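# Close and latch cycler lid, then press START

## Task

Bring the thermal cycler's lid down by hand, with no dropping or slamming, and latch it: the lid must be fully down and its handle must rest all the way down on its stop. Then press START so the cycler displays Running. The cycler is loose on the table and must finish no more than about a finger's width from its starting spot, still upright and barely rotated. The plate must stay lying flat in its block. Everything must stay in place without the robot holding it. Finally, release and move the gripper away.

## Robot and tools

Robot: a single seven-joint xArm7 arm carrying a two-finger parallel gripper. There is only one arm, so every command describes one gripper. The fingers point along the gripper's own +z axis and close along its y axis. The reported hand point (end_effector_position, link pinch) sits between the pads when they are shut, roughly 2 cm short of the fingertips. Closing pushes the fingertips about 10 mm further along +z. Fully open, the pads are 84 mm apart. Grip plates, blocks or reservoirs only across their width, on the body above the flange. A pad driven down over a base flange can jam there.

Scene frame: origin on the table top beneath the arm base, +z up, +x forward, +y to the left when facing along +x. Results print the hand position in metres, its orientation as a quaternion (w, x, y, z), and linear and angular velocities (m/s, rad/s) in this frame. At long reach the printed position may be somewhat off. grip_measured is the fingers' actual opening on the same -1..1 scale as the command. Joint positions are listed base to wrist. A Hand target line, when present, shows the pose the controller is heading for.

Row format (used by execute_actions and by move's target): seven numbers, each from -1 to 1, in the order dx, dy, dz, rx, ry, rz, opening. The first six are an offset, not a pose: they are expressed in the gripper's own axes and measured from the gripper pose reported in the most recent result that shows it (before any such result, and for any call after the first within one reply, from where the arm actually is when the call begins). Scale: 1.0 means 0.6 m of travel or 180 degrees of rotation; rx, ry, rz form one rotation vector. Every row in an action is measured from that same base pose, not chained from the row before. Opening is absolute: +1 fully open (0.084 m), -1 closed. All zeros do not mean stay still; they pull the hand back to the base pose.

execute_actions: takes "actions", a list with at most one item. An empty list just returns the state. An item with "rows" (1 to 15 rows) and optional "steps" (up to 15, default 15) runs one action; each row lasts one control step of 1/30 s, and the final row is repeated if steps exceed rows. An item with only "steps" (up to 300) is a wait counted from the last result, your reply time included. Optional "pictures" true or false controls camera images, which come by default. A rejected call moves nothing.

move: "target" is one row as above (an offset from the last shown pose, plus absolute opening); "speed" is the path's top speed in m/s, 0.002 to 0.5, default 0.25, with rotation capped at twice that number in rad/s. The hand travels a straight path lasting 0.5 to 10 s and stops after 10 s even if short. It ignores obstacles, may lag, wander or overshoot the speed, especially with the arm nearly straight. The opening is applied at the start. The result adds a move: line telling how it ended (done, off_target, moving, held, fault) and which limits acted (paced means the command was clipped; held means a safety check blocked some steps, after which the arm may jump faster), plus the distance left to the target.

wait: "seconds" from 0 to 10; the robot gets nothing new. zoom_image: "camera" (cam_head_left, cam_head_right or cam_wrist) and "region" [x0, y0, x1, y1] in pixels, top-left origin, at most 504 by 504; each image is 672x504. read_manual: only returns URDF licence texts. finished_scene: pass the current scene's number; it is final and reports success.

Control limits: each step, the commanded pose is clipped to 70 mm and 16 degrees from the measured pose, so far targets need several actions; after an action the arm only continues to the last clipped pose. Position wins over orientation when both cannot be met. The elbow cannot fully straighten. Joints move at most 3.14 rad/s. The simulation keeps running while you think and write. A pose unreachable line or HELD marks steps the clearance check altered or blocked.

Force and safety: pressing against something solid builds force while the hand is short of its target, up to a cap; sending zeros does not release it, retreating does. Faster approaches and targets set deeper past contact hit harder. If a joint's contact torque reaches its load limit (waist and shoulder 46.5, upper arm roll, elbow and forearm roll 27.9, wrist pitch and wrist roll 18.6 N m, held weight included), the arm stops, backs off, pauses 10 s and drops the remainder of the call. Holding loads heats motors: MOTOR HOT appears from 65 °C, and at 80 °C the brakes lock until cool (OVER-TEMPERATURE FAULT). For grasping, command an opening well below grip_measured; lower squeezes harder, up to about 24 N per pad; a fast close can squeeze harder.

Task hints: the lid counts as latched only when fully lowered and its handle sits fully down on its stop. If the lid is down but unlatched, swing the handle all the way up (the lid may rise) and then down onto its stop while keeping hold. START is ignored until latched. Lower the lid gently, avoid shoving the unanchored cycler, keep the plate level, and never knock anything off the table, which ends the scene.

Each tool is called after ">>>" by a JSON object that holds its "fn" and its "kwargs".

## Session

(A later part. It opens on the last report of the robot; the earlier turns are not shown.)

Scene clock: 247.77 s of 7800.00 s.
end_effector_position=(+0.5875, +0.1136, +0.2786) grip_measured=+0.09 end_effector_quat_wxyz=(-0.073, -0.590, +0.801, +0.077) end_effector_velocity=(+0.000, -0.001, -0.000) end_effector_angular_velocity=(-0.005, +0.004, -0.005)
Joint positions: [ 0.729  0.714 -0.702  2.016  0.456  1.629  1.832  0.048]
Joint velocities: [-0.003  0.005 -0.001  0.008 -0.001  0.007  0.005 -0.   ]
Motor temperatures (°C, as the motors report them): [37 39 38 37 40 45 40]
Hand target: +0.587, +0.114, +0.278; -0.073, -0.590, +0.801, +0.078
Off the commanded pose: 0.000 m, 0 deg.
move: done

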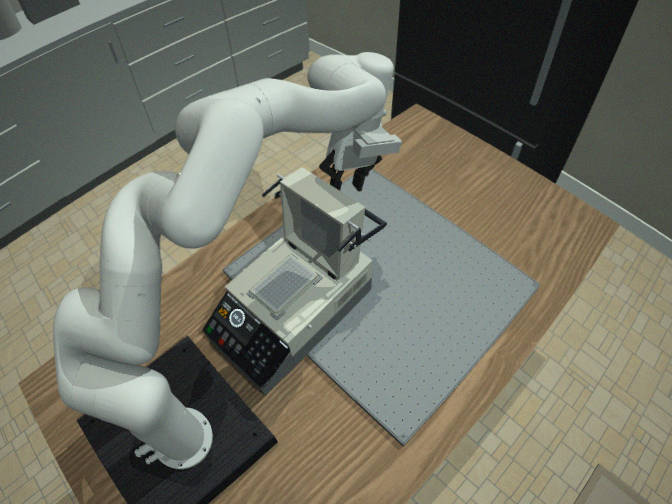

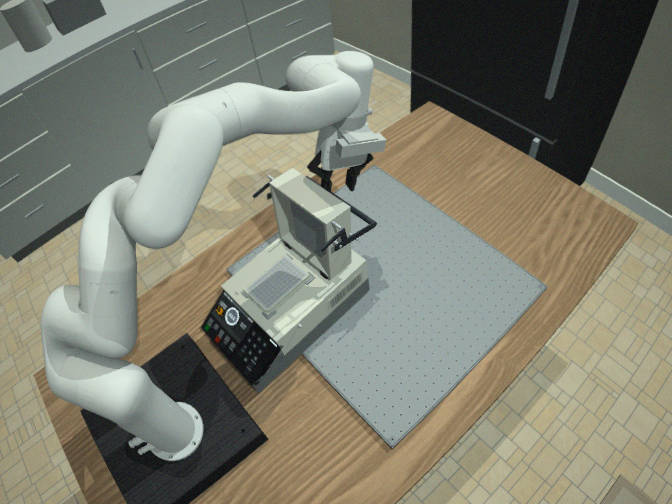

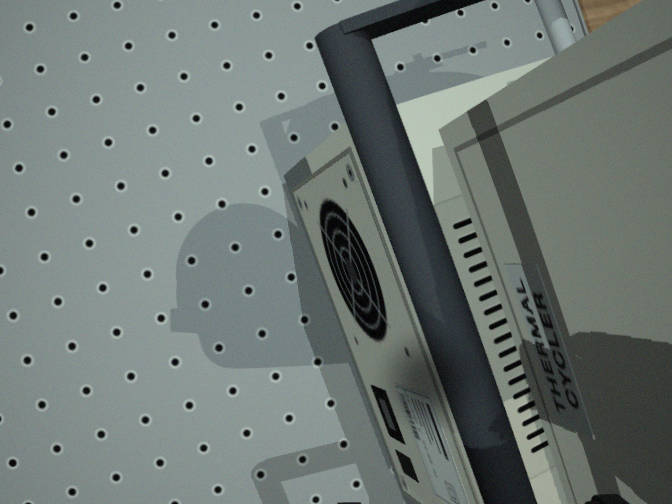

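>>> {"fn": "move", "kwargs": {"target": [0.05,0,0,0,0,-0.11,0.1], "speed": 0.08}}

Scene clock: 252.30 s of 7800.00 s.
end_effector_position=(+0.5787, +0.0851, +0.2796) grip_measured=+0.09 end_effector_quat_wxyz=(+0.059, +0.718, -0.687, -0.089) end_effector_velocity=(+0.000, +0.001, -0.000) end_effector_angular_velocity=(+0.001, -0.001, +0.009)
Joint positions: [ 0.703  0.641 -0.667  1.917  0.396  1.586  1.456  0.048]
Joint velocities: [ 0.001 -0.001  0.001 -0.002 -0.001 -0.002 -0.008 -0.   ]
Motor temperatures (°C, as the motors report them): [37 39 39 38 40 45 40]
Hand target: +0.579, +0.085, +0.280; +0.059, +0.719, -0.687, -0.089
Off the commanded pose: 0.000 m, 0 deg.
move: done

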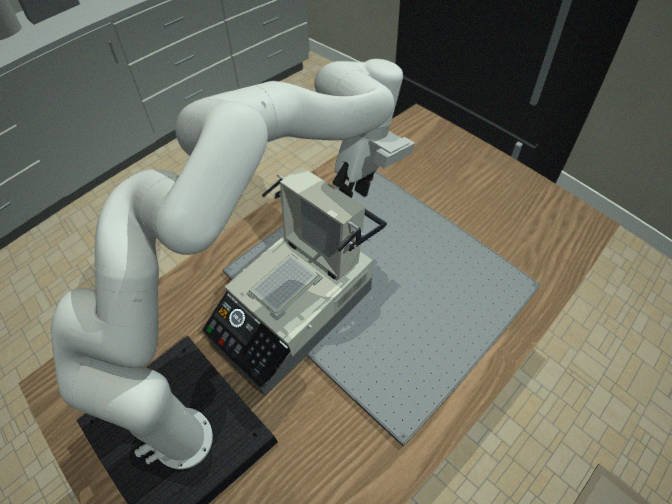

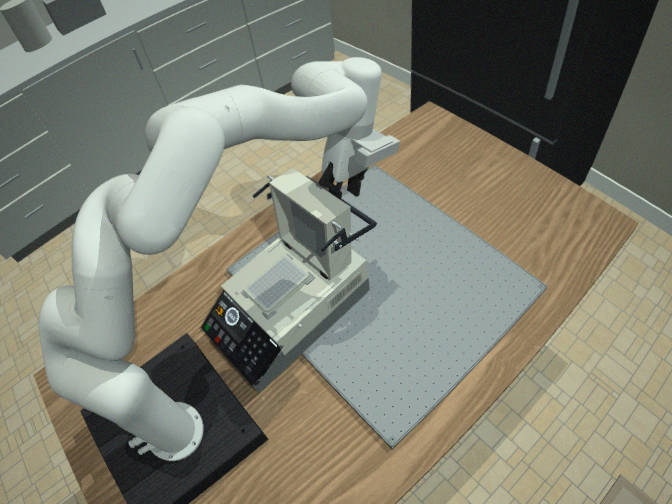

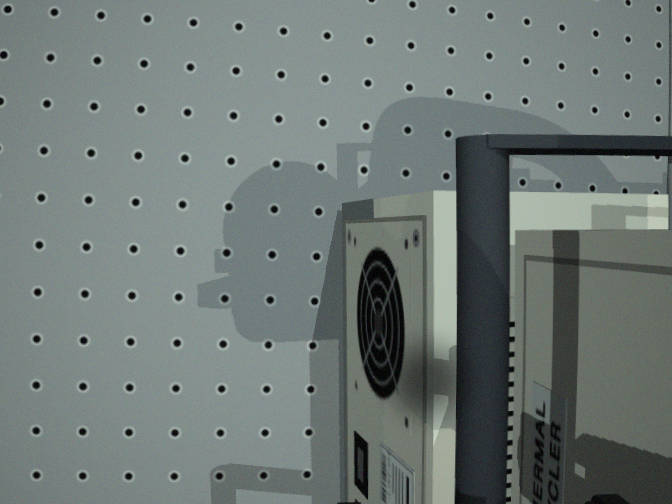

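>>> {"fn": "move", "kwargs": {"target": [0,0.015,0.085,0,0,0,0.1], "speed": 0.04}}

>>> {"fn": "move", "kwargs": {"target": [0,0,0,0,0,0,-0.9]}}

Scene clock: 255.00 s of 7800.00 s.
end_effector_position=(+0.5593, +0.0864, +0.2319) grip_measured=+0.09 end_effector_quat_wxyz=(+0.059, +0.718, -0.688, -0.089) end_effector_velocity=(+0.000, -0.001, -0.000) end_effector_angular_velocity=(-0.000, -0.005, -0.002)
Joint positions: [ 0.774  0.59  -0.673  1.69   0.385  1.417  1.442  0.048]
Joint velocities: [ 0.002 -0.003 -0.002 -0.007 -0.    -0.009 -0.    -0.   ]
Motor temperatures (°C, as the motors report them): [37 39 39 37 40 45 40]
Hand target: +0.559, +0.086, +0.232; +0.059, +0.718, -0.688, -0.089
Off the commanded pose: 0.000 m, 0 deg.
move: done

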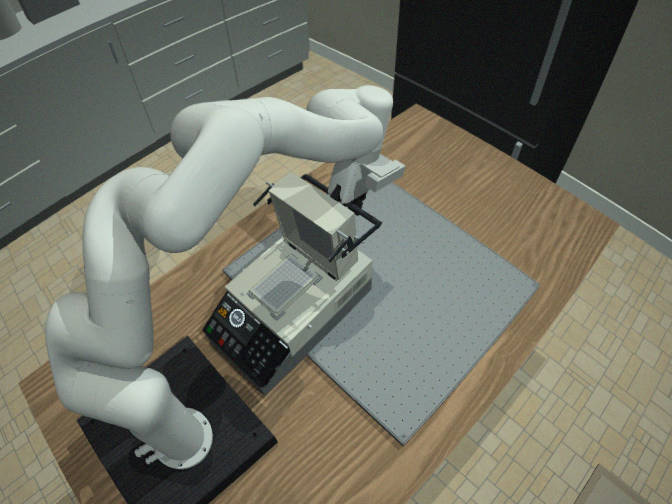

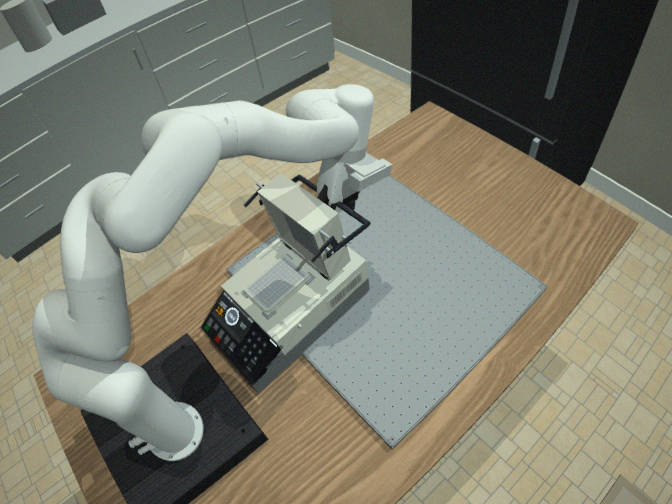

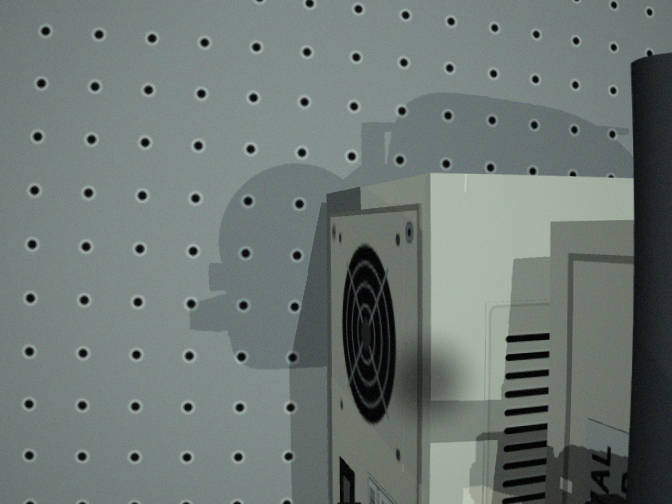

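Scene clock: 255.50 s of 7800.00 s.
end_effector_position=(+0.5587, +0.0868, +0.2320) grip_measured=-0.92 end_effector_quat_wxyz=(+0.059, +0.721, -0.685, -0.089) end_effector_velocity=(+0.003, +0.001, -0.007) end_effector_angular_velocity=(+0.001, -0.007, +0.023)
Joint positions: [ 0.775  0.59  -0.674  1.69   0.385  1.419  1.435  0.004]
Joint velocities: [ 0.004  0.012 -0.002 -0.003  0.006 -0.018 -0.025  0.001]
Motor temperatures (°C, as the motors report them): [37 39 39 37 40 45 40]
Hand target: +0.559, +0.086, +0.232; +0.059, +0.718, -0.688, -0.089
Off the commanded pose: 0.001 m, 0 deg.
move: done

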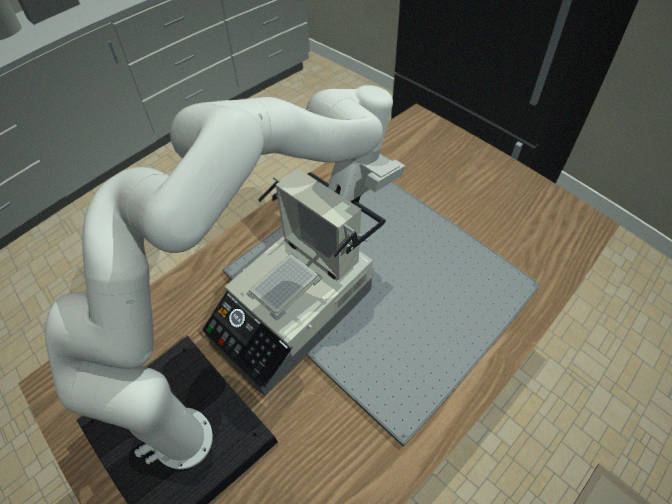

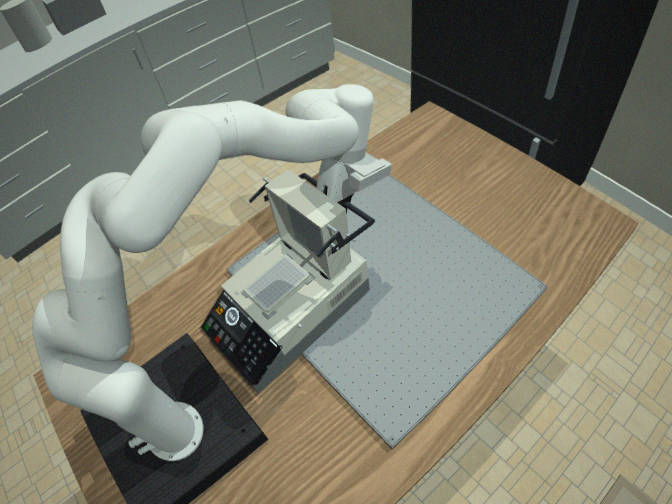

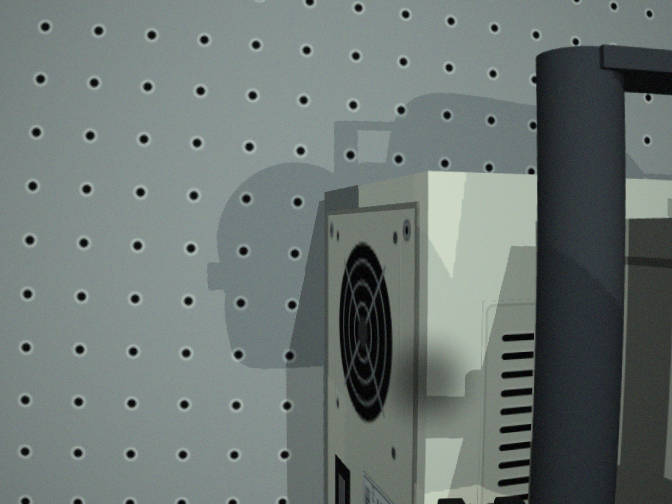

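>>> {"fn": "move", "kwargs": {"target": [0,-0.01,-0.1,0,0,0,-0.9], "speed": 0.08}}

>>> {"fn": "move", "kwargs": {"target": [0,0.03,0,0,0,0,0.3], "speed": 0.05}}

Scene clock: 258.07 s of 7800.00 s.
end_effector_position=(+0.5778, +0.0847, +0.2905) grip_measured=-0.92 end_effector_quat_wxyz=(+0.058, +0.721, -0.685, -0.088) end_effector_velocity=(-0.001, -0.000, -0.001) end_effector_angular_velocity=(+0.000, +0.006, +0.000)
Joint positions: [ 0.701  0.635 -0.671  1.939  0.393  1.611  1.452  0.003]
Joint velocities: [-0.001  0.002  0.001  0.002  0.001  0.006 -0.    -0.   ]
Motor temperatures (°C, as the motors report them): [37 39 39 38 40 45 40]
Hand target: +0.577, +0.085, +0.289; +0.059, +0.721, -0.685, -0.090
Off the commanded pose: 0.001 m, 0 deg.
move: done

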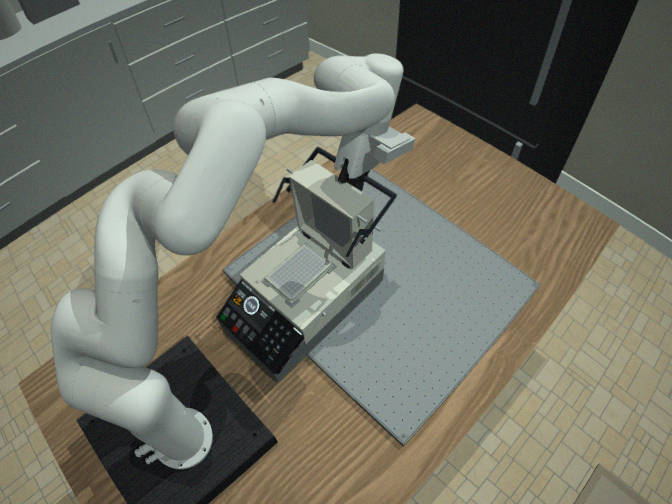

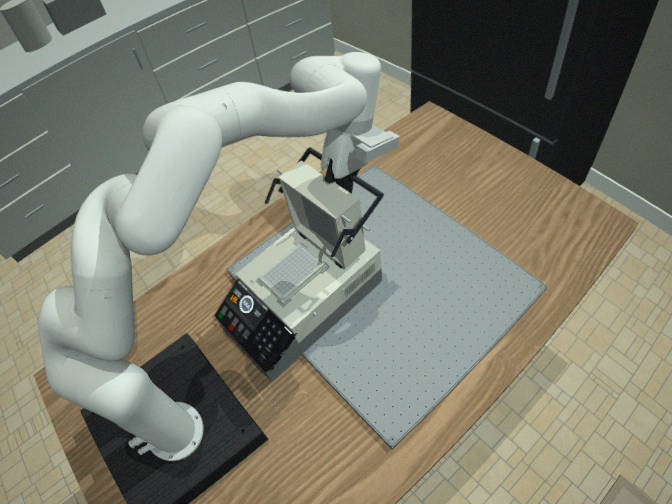

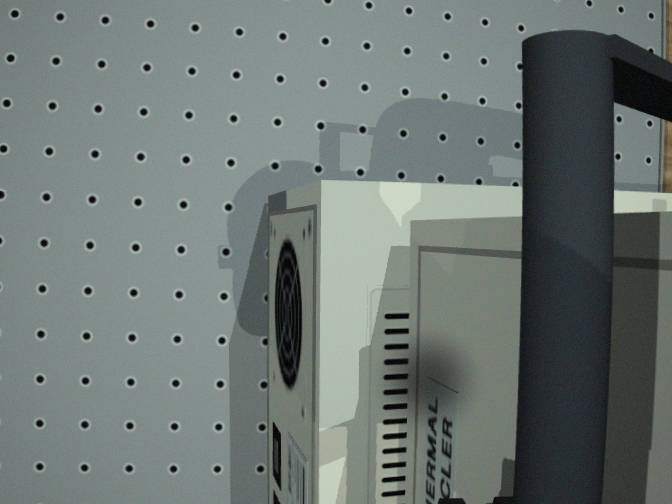

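Scene clock: 258.83 s of 7800.00 s.
end_effector_position=(+0.5604, +0.0838, +0.2942) grip_measured=+0.29 end_effector_quat_wxyz=(+0.058, +0.721, -0.685, -0.089) end_effector_velocity=(-0.001, -0.000, +0.000) end_effector_angular_velocity=(-0.002, -0.003, -0.000)
Joint positions: [ 0.753  0.559 -0.689  1.829  0.362  1.574  1.456  0.056]
Joint velocities: [ 0.006 -0.008 -0.002 -0.012 -0.005 -0.008  0.001 -0.   ]
Motor temperatures (°C, as the motors report them): [37 39 39 38 40 45 40]
Hand target: +0.560, +0.084, +0.294; +0.058, +0.721, -0.685, -0.088
Off the commanded pose: 0.000 m, 0 deg.
move: done

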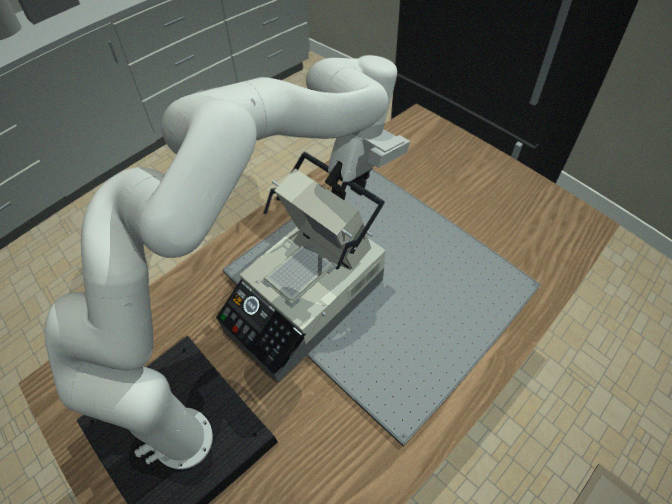

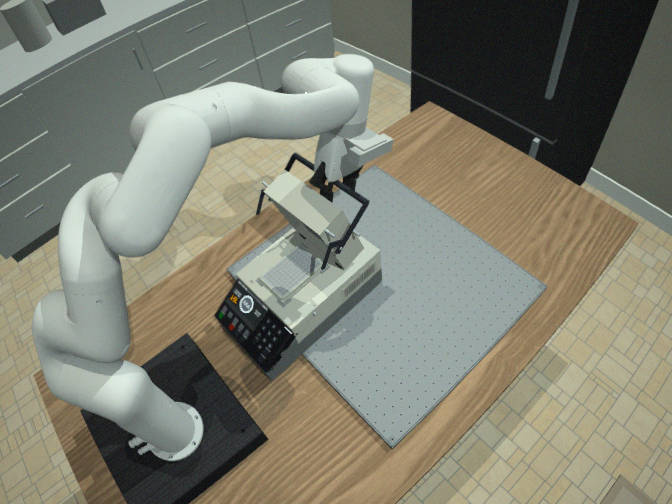

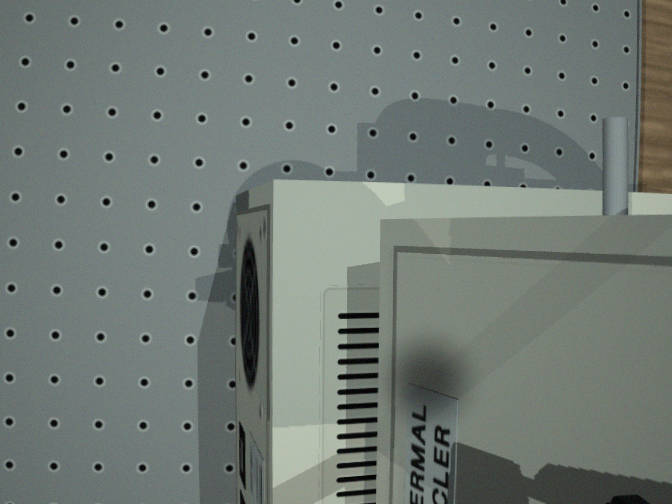

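>>> {"fn": "move", "kwargs": {"target": [0,0.015,-0.07,0.03,0,0,0.3], "speed": 0.04}}

Scene clock: 262.93 s of 7800.00 s.
end_effector_position=(+0.5604, +0.0819, +0.3370) grip_measured=+0.29 end_effector_quat_wxyz=(+0.024, +0.723, -0.688, -0.056) end_effector_velocity=(-0.000, +0.000, +0.000) end_effector_angular_velocity=(-0.001, -0.001, +0.000)
Joint positions: [ 0.807  0.453 -0.719  1.788  0.32   1.533  1.479  0.056]
Joint velocities: [ 0.003 -0.002 -0.001 -0.003 -0.002 -0.002  0.001 -0.   ]
Motor temperatures (°C, as the motors report them): [37 39 39 38 40 45 40]
Hand target: +0.560, +0.082, +0.337; +0.024, +0.723, -0.688, -0.056
Off the commanded pose: 0.000 m, 0 deg.
move: done

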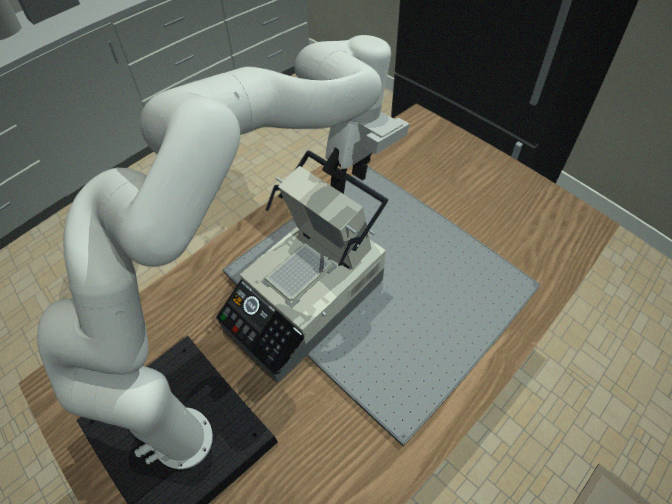

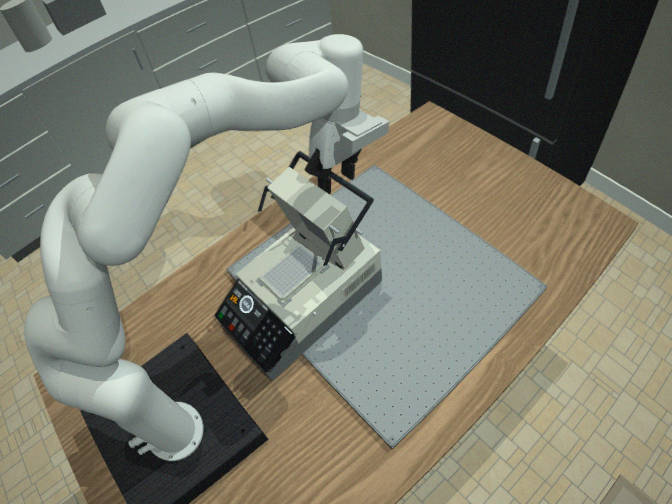

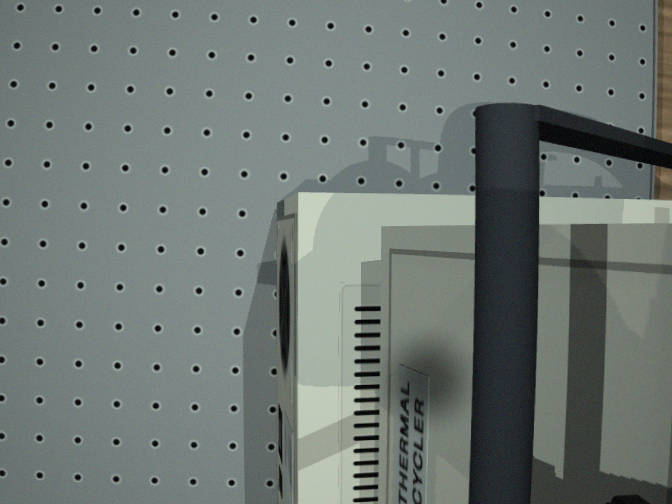

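>>> {"fn": "move", "kwargs": {"target": [0,0,0.018,0,0,0,0.1], "speed": 0.03}}

>>> {"fn": "move", "kwargs": {"target": [0,0,0,0,0,0,-0.95]}}

>>> {"fn": "move", "kwargs": {"target": [0,0.09,0.005,0.02,0,0,-0.95], "speed": 0.03}}

Scene clock: 264.97 s of 7800.00 s.
end_effector_position=(+0.5591, +0.0823, +0.3265) grip_measured=+0.09 end_effector_quat_wxyz=(+0.024, +0.723, -0.688, -0.056) end_effector_velocity=(-0.000, +0.000, -0.001) end_effector_angular_velocity=(+0.001, -0.002, -0.000)
Joint positions: [ 0.817  0.448 -0.719  1.75   0.318  1.5    1.478  0.048]
Joint velocities: [ 0.002 -0.003 -0.    -0.005 -0.    -0.005 -0.    -0.   ]
Motor temperatures (°C, as the motors report them): [37 39 39 38 40 45 40]
Hand target: +0.559, +0.082, +0.326; +0.024, +0.723, -0.688, -0.056
Off the commanded pose: 0.000 m, 0 deg.
move: done

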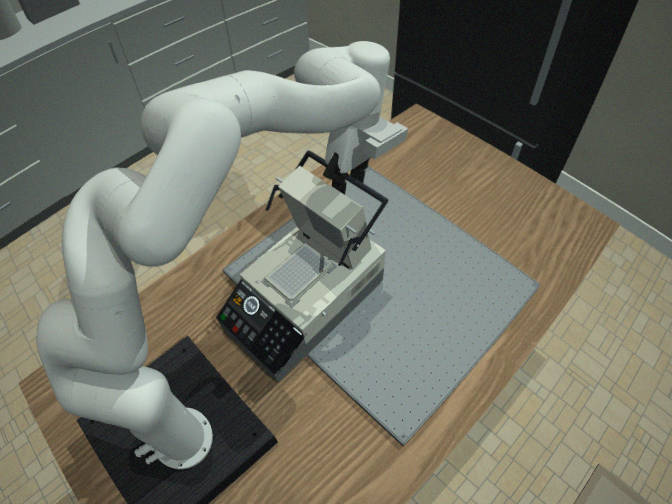

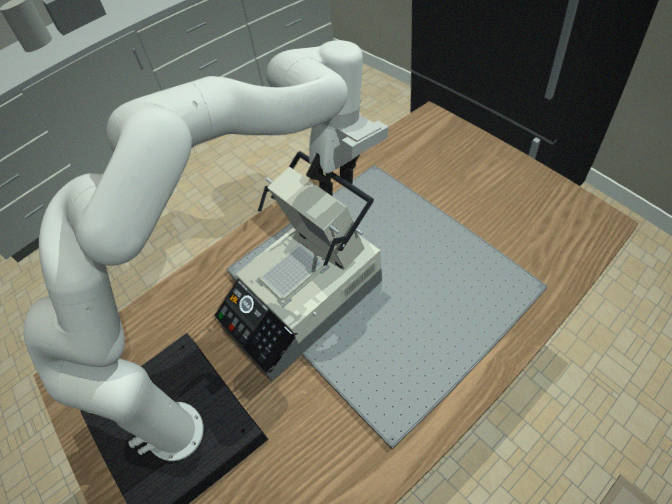

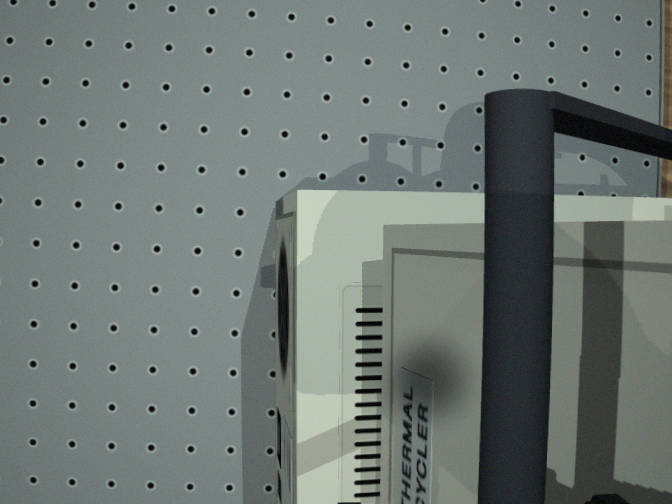

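Scene clock: 265.47 s of 7800.00 s.
end_effector_position=(+0.5592, +0.0824, +0.3266) grip_measured=-0.74 end_effector_quat_wxyz=(+0.024, +0.723, -0.688, -0.056) end_effector_velocity=(-0.000, -0.000, -0.001) end_effector_angular_velocity=(-0.000, +0.002, -0.000)
Joint positions: [ 0.817  0.448 -0.719  1.75   0.318  1.5    1.478  0.012]
Joint velocities: [ 0.     0.001 -0.001 -0.     0.001  0.002 -0.     0.   ]
Motor temperatures (°C, as the motors report them): [37 39 39 38 40 45 40]
Hand target: +0.559, +0.082, +0.326; +0.024, +0.723, -0.688, -0.056
Off the commanded pose: 0.000 m, 0 deg.
move: done

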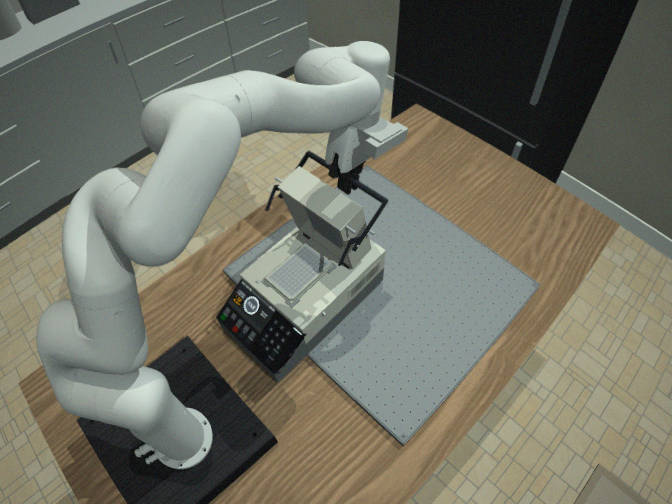

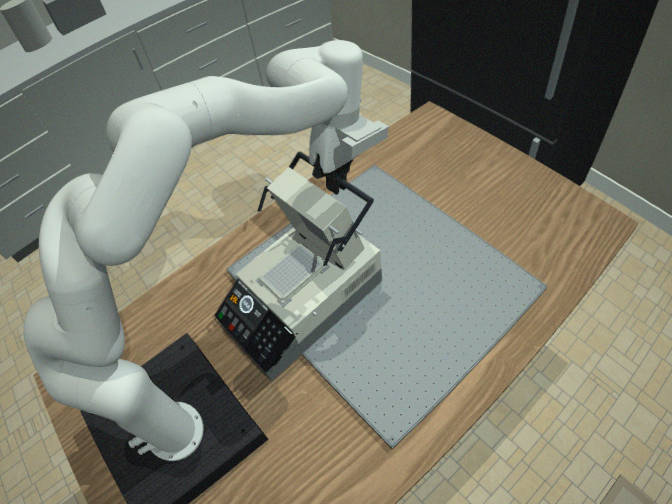

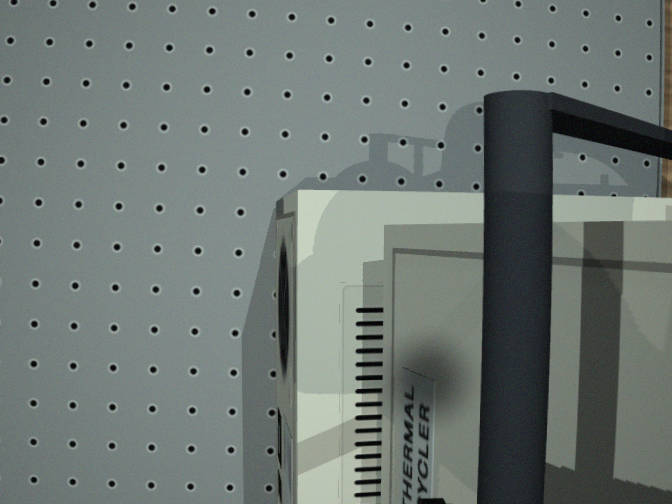

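Scene clock: 267.57 s of 7800.00 s.
end_effector_position=(+0.5052, +0.0800, +0.3299) grip_measured=-0.74 end_effector_quat_wxyz=(+0.002, +0.723, -0.690, -0.035) end_effector_velocity=(-0.001, -0.000, -0.000) end_effector_angular_velocity=(-0.001, -0.002, -0.002)
Joint positions: [ 0.99   0.148 -0.751  1.397  0.138  1.315  1.589  0.012]
Joint velocities: [ 0.004 -0.008  0.    -0.009 -0.006 -0.006  0.006 -0.   ]
Motor temperatures (°C, as the motors report them): [37 39 39 38 40 45 40]
Hand target: +0.505, +0.080, +0.330; +0.001, +0.723, -0.690, -0.034
Off the commanded pose: 0.000 m, 0 deg.
move: done

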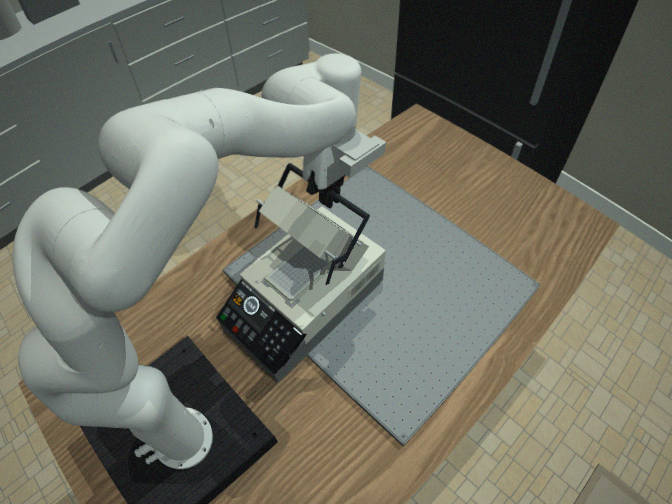

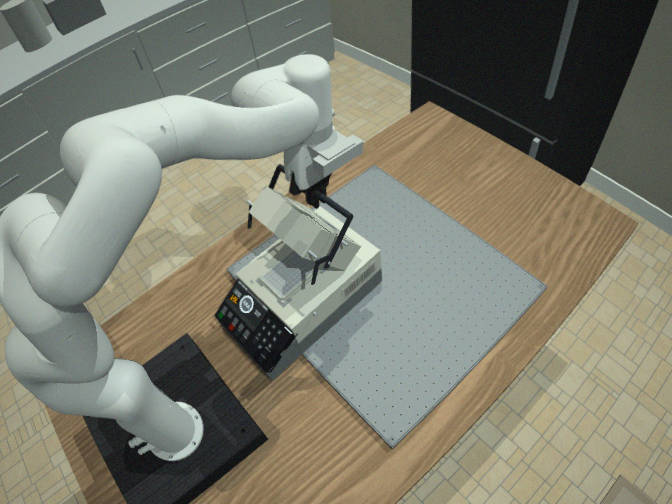

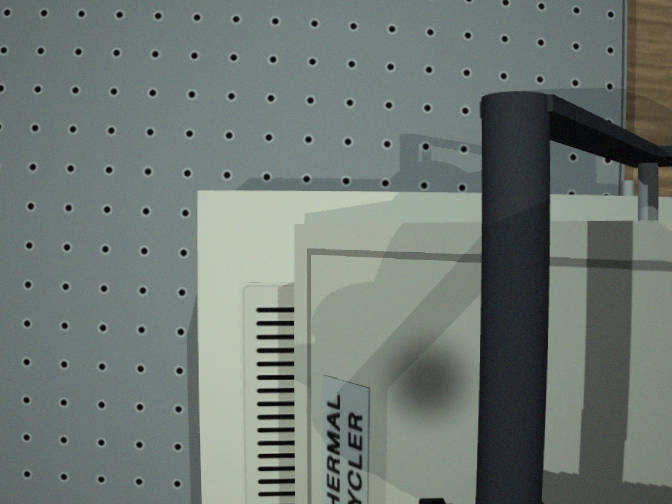

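>>> {"fn": "move", "kwargs": {"target": [0,0.083,0.018,0,0,0,-0.95], "speed": 0.03}}

>>> {"fn": "move", "kwargs": {"target": [0,0.05,0.025,0,0,0,-0.95], "speed": 0.03}}

Scene clock: 271.57 s of 7800.00 s.
end_effector_position=(+0.4549, +0.0780, +0.3217) grip_measured=-0.74 end_effector_quat_wxyz=(+0.002, +0.723, -0.690, -0.035) end_effector_velocity=(-0.001, -0.000, +0.000) end_effector_angular_velocity=(-0.000, -0.002, -0.001)
Joint positions: [ 1.046 -0.072 -0.719  1.175 -0.013  1.251  1.716  0.012]
Joint velocities: [ 0.001 -0.006  0.001 -0.004 -0.005 -0.002  0.005  0.   ]
Motor temperatures (°C, as the motors report them): [37 39 39 38 40 45 40]
Hand target: +0.455, +0.078, +0.322; +0.002, +0.723, -0.690, -0.035
Off the commanded pose: 0.000 m, 0 deg.
move: done

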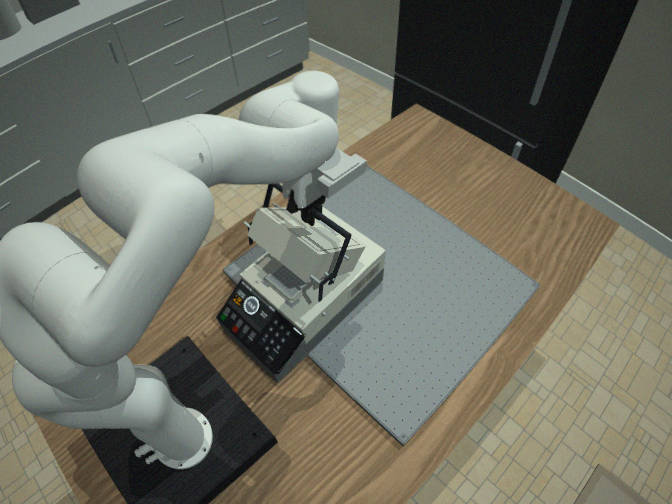

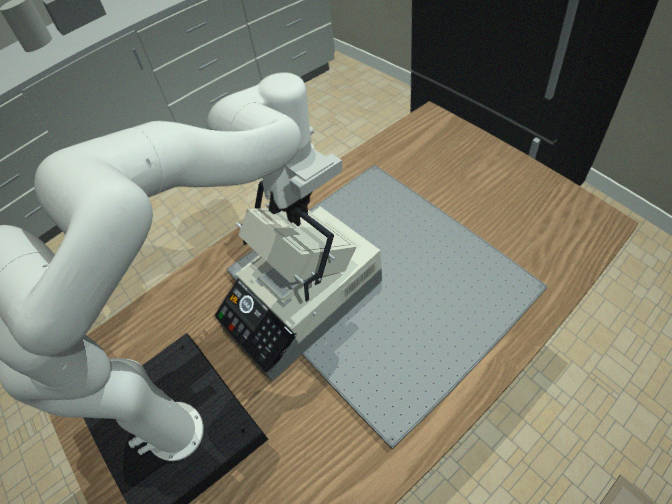

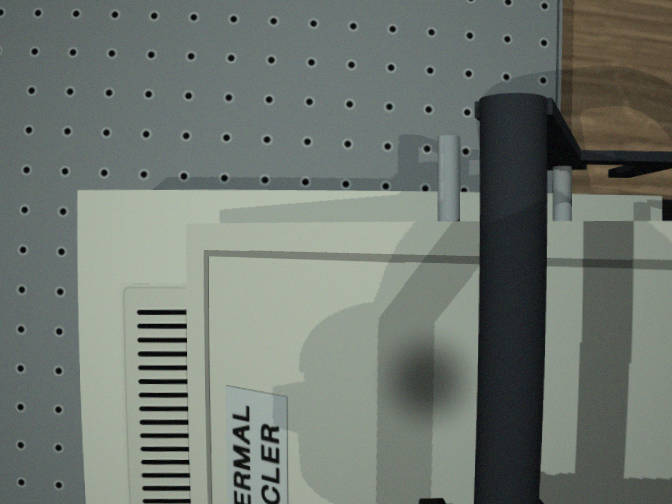

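Scene clock: 272.97 s of 7800.00 s.
end_effector_position=(+0.4242, +0.0769, +0.3082) grip_measured=-0.74 end_effector_quat_wxyz=(+0.002, +0.723, -0.690, -0.035) end_effector_velocity=(-0.001, +0.000, -0.000) end_effector_angular_velocity=(+0.000, -0.002, -0.001)
Joint positions: [ 1.046 -0.193 -0.682  1.036 -0.091  1.209  1.791  0.012]
Joint velocities: [-0.    -0.004  0.002 -0.005 -0.003 -0.003  0.004 -0.   ]
Motor temperatures (°C, as the motors report them): [37 39 39 38 40 45 40]
Hand target: +0.424, +0.077, +0.308; +0.002, +0.723, -0.690, -0.035
Off the commanded pose: 0.000 m, 0 deg.
move: done

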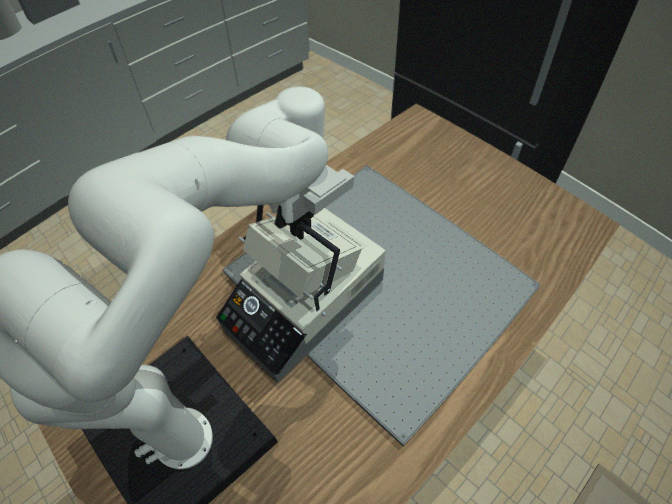

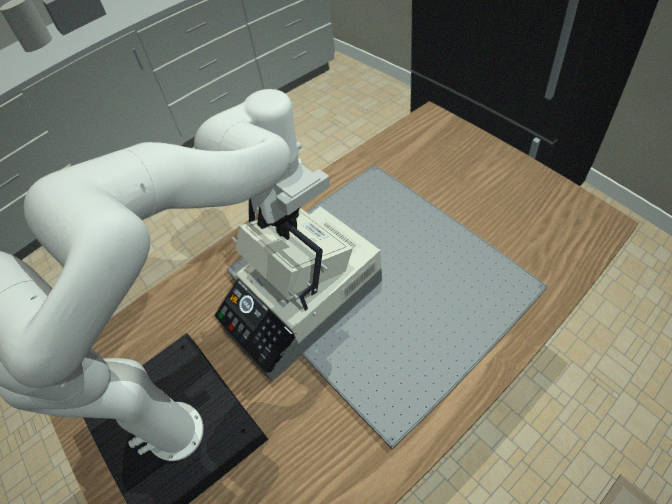

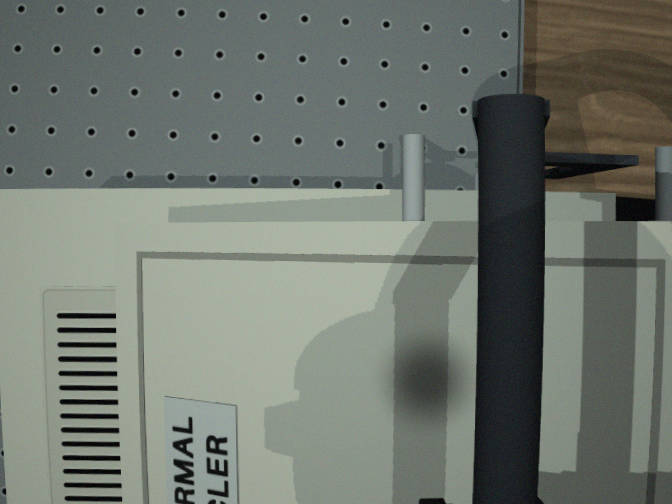

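>>> {"fn": "move", "kwargs": {"target": [0,0.045,0.04,0,0,0,-0.95], "speed": 0.02}}

>>> {"fn": "move", "kwargs": {"target": [0,0.025,0.025,0,0,0,-0.95], "speed": 0.015}}

Scene clock: 275.80 s of 7800.00 s.
end_effector_position=(+0.3960, +0.0763, +0.2857) grip_measured=-0.74 end_effector_quat_wxyz=(+0.003, +0.722, -0.691, -0.035) end_effector_velocity=(-0.000, +0.000, +0.000) end_effector_angular_velocity=(+0.001, -0.004, -0.000)
Joint positions: [ 1.032 -0.285 -0.65   0.895 -0.148  1.148  1.849  0.012]
Joint velocities: [ 0.    -0.005  0.001 -0.004 -0.002 -0.003  0.003 -0.   ]
Motor temperatures (°C, as the motors report them): [37 39 39 38 40 45 40]
Hand target: +0.396, +0.077, +0.286; +0.003, +0.722, -0.691, -0.035
Off the commanded pose: 0.000 m, 0 deg.
move: done

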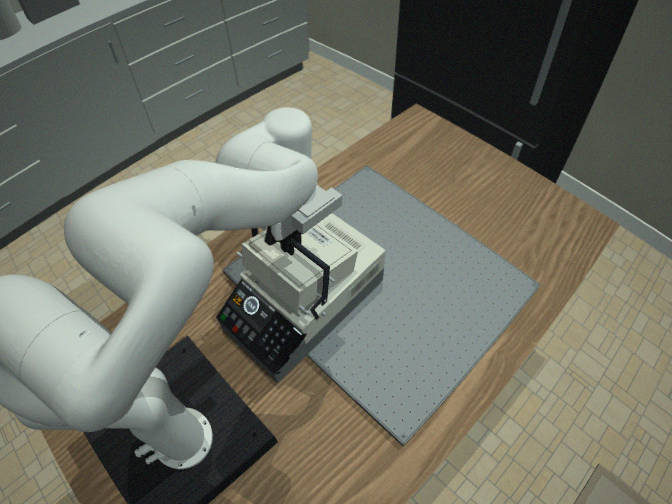

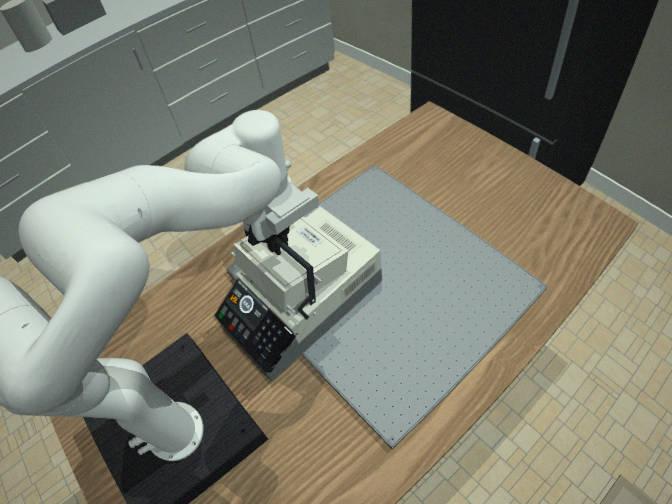

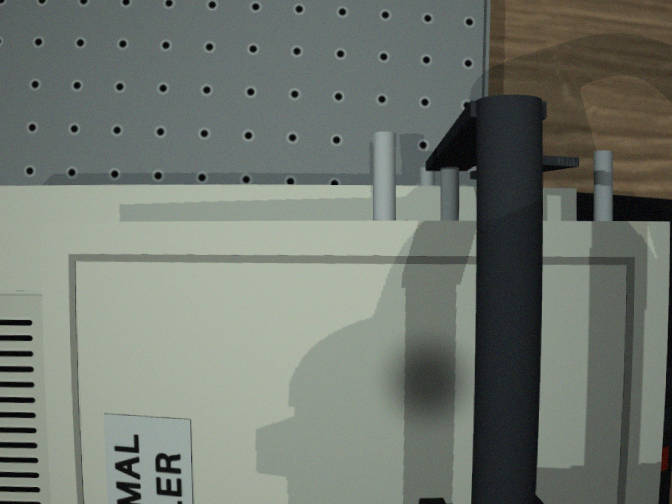

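Scene clock: 277.43 s of 7800.00 s.
end_effector_position=(+0.3807, +0.0761, +0.2720) grip_measured=-0.74 end_effector_quat_wxyz=(+0.002, +0.722, -0.691, -0.035) end_effector_velocity=(-0.001, +0.000, -0.001) end_effector_angular_velocity=(+0.001, -0.000, -0.000)
Joint positions: [ 1.021 -0.33  -0.634  0.817 -0.175  1.112  1.879  0.012]
Joint velocities: [-0.    -0.004  0.001 -0.006 -0.002 -0.004  0.003  0.   ]
Motor temperatures (°C, as the motors report them): [37 39 39 38 40 45 40]
Hand target: +0.380, +0.076, +0.272; +0.003, +0.722, -0.691, -0.035
Off the commanded pose: 0.001 m, 0 deg.
move: done

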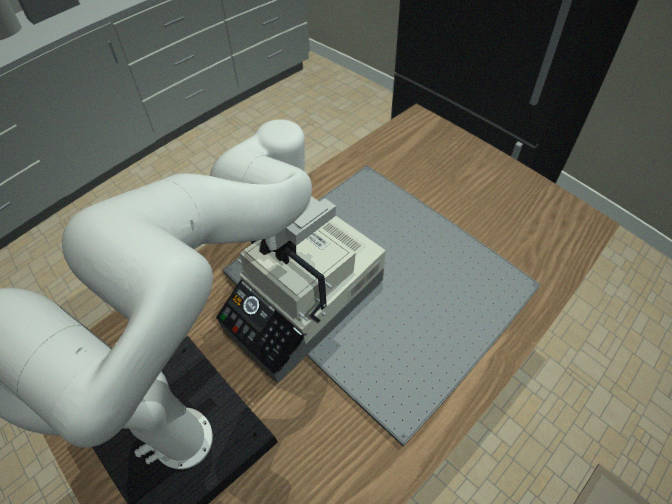

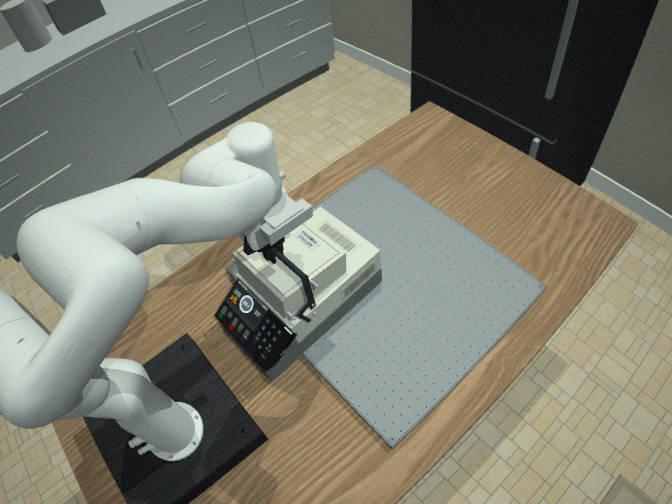

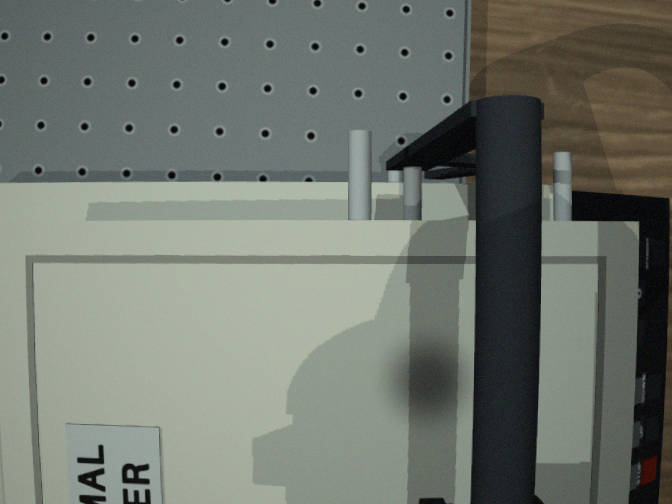

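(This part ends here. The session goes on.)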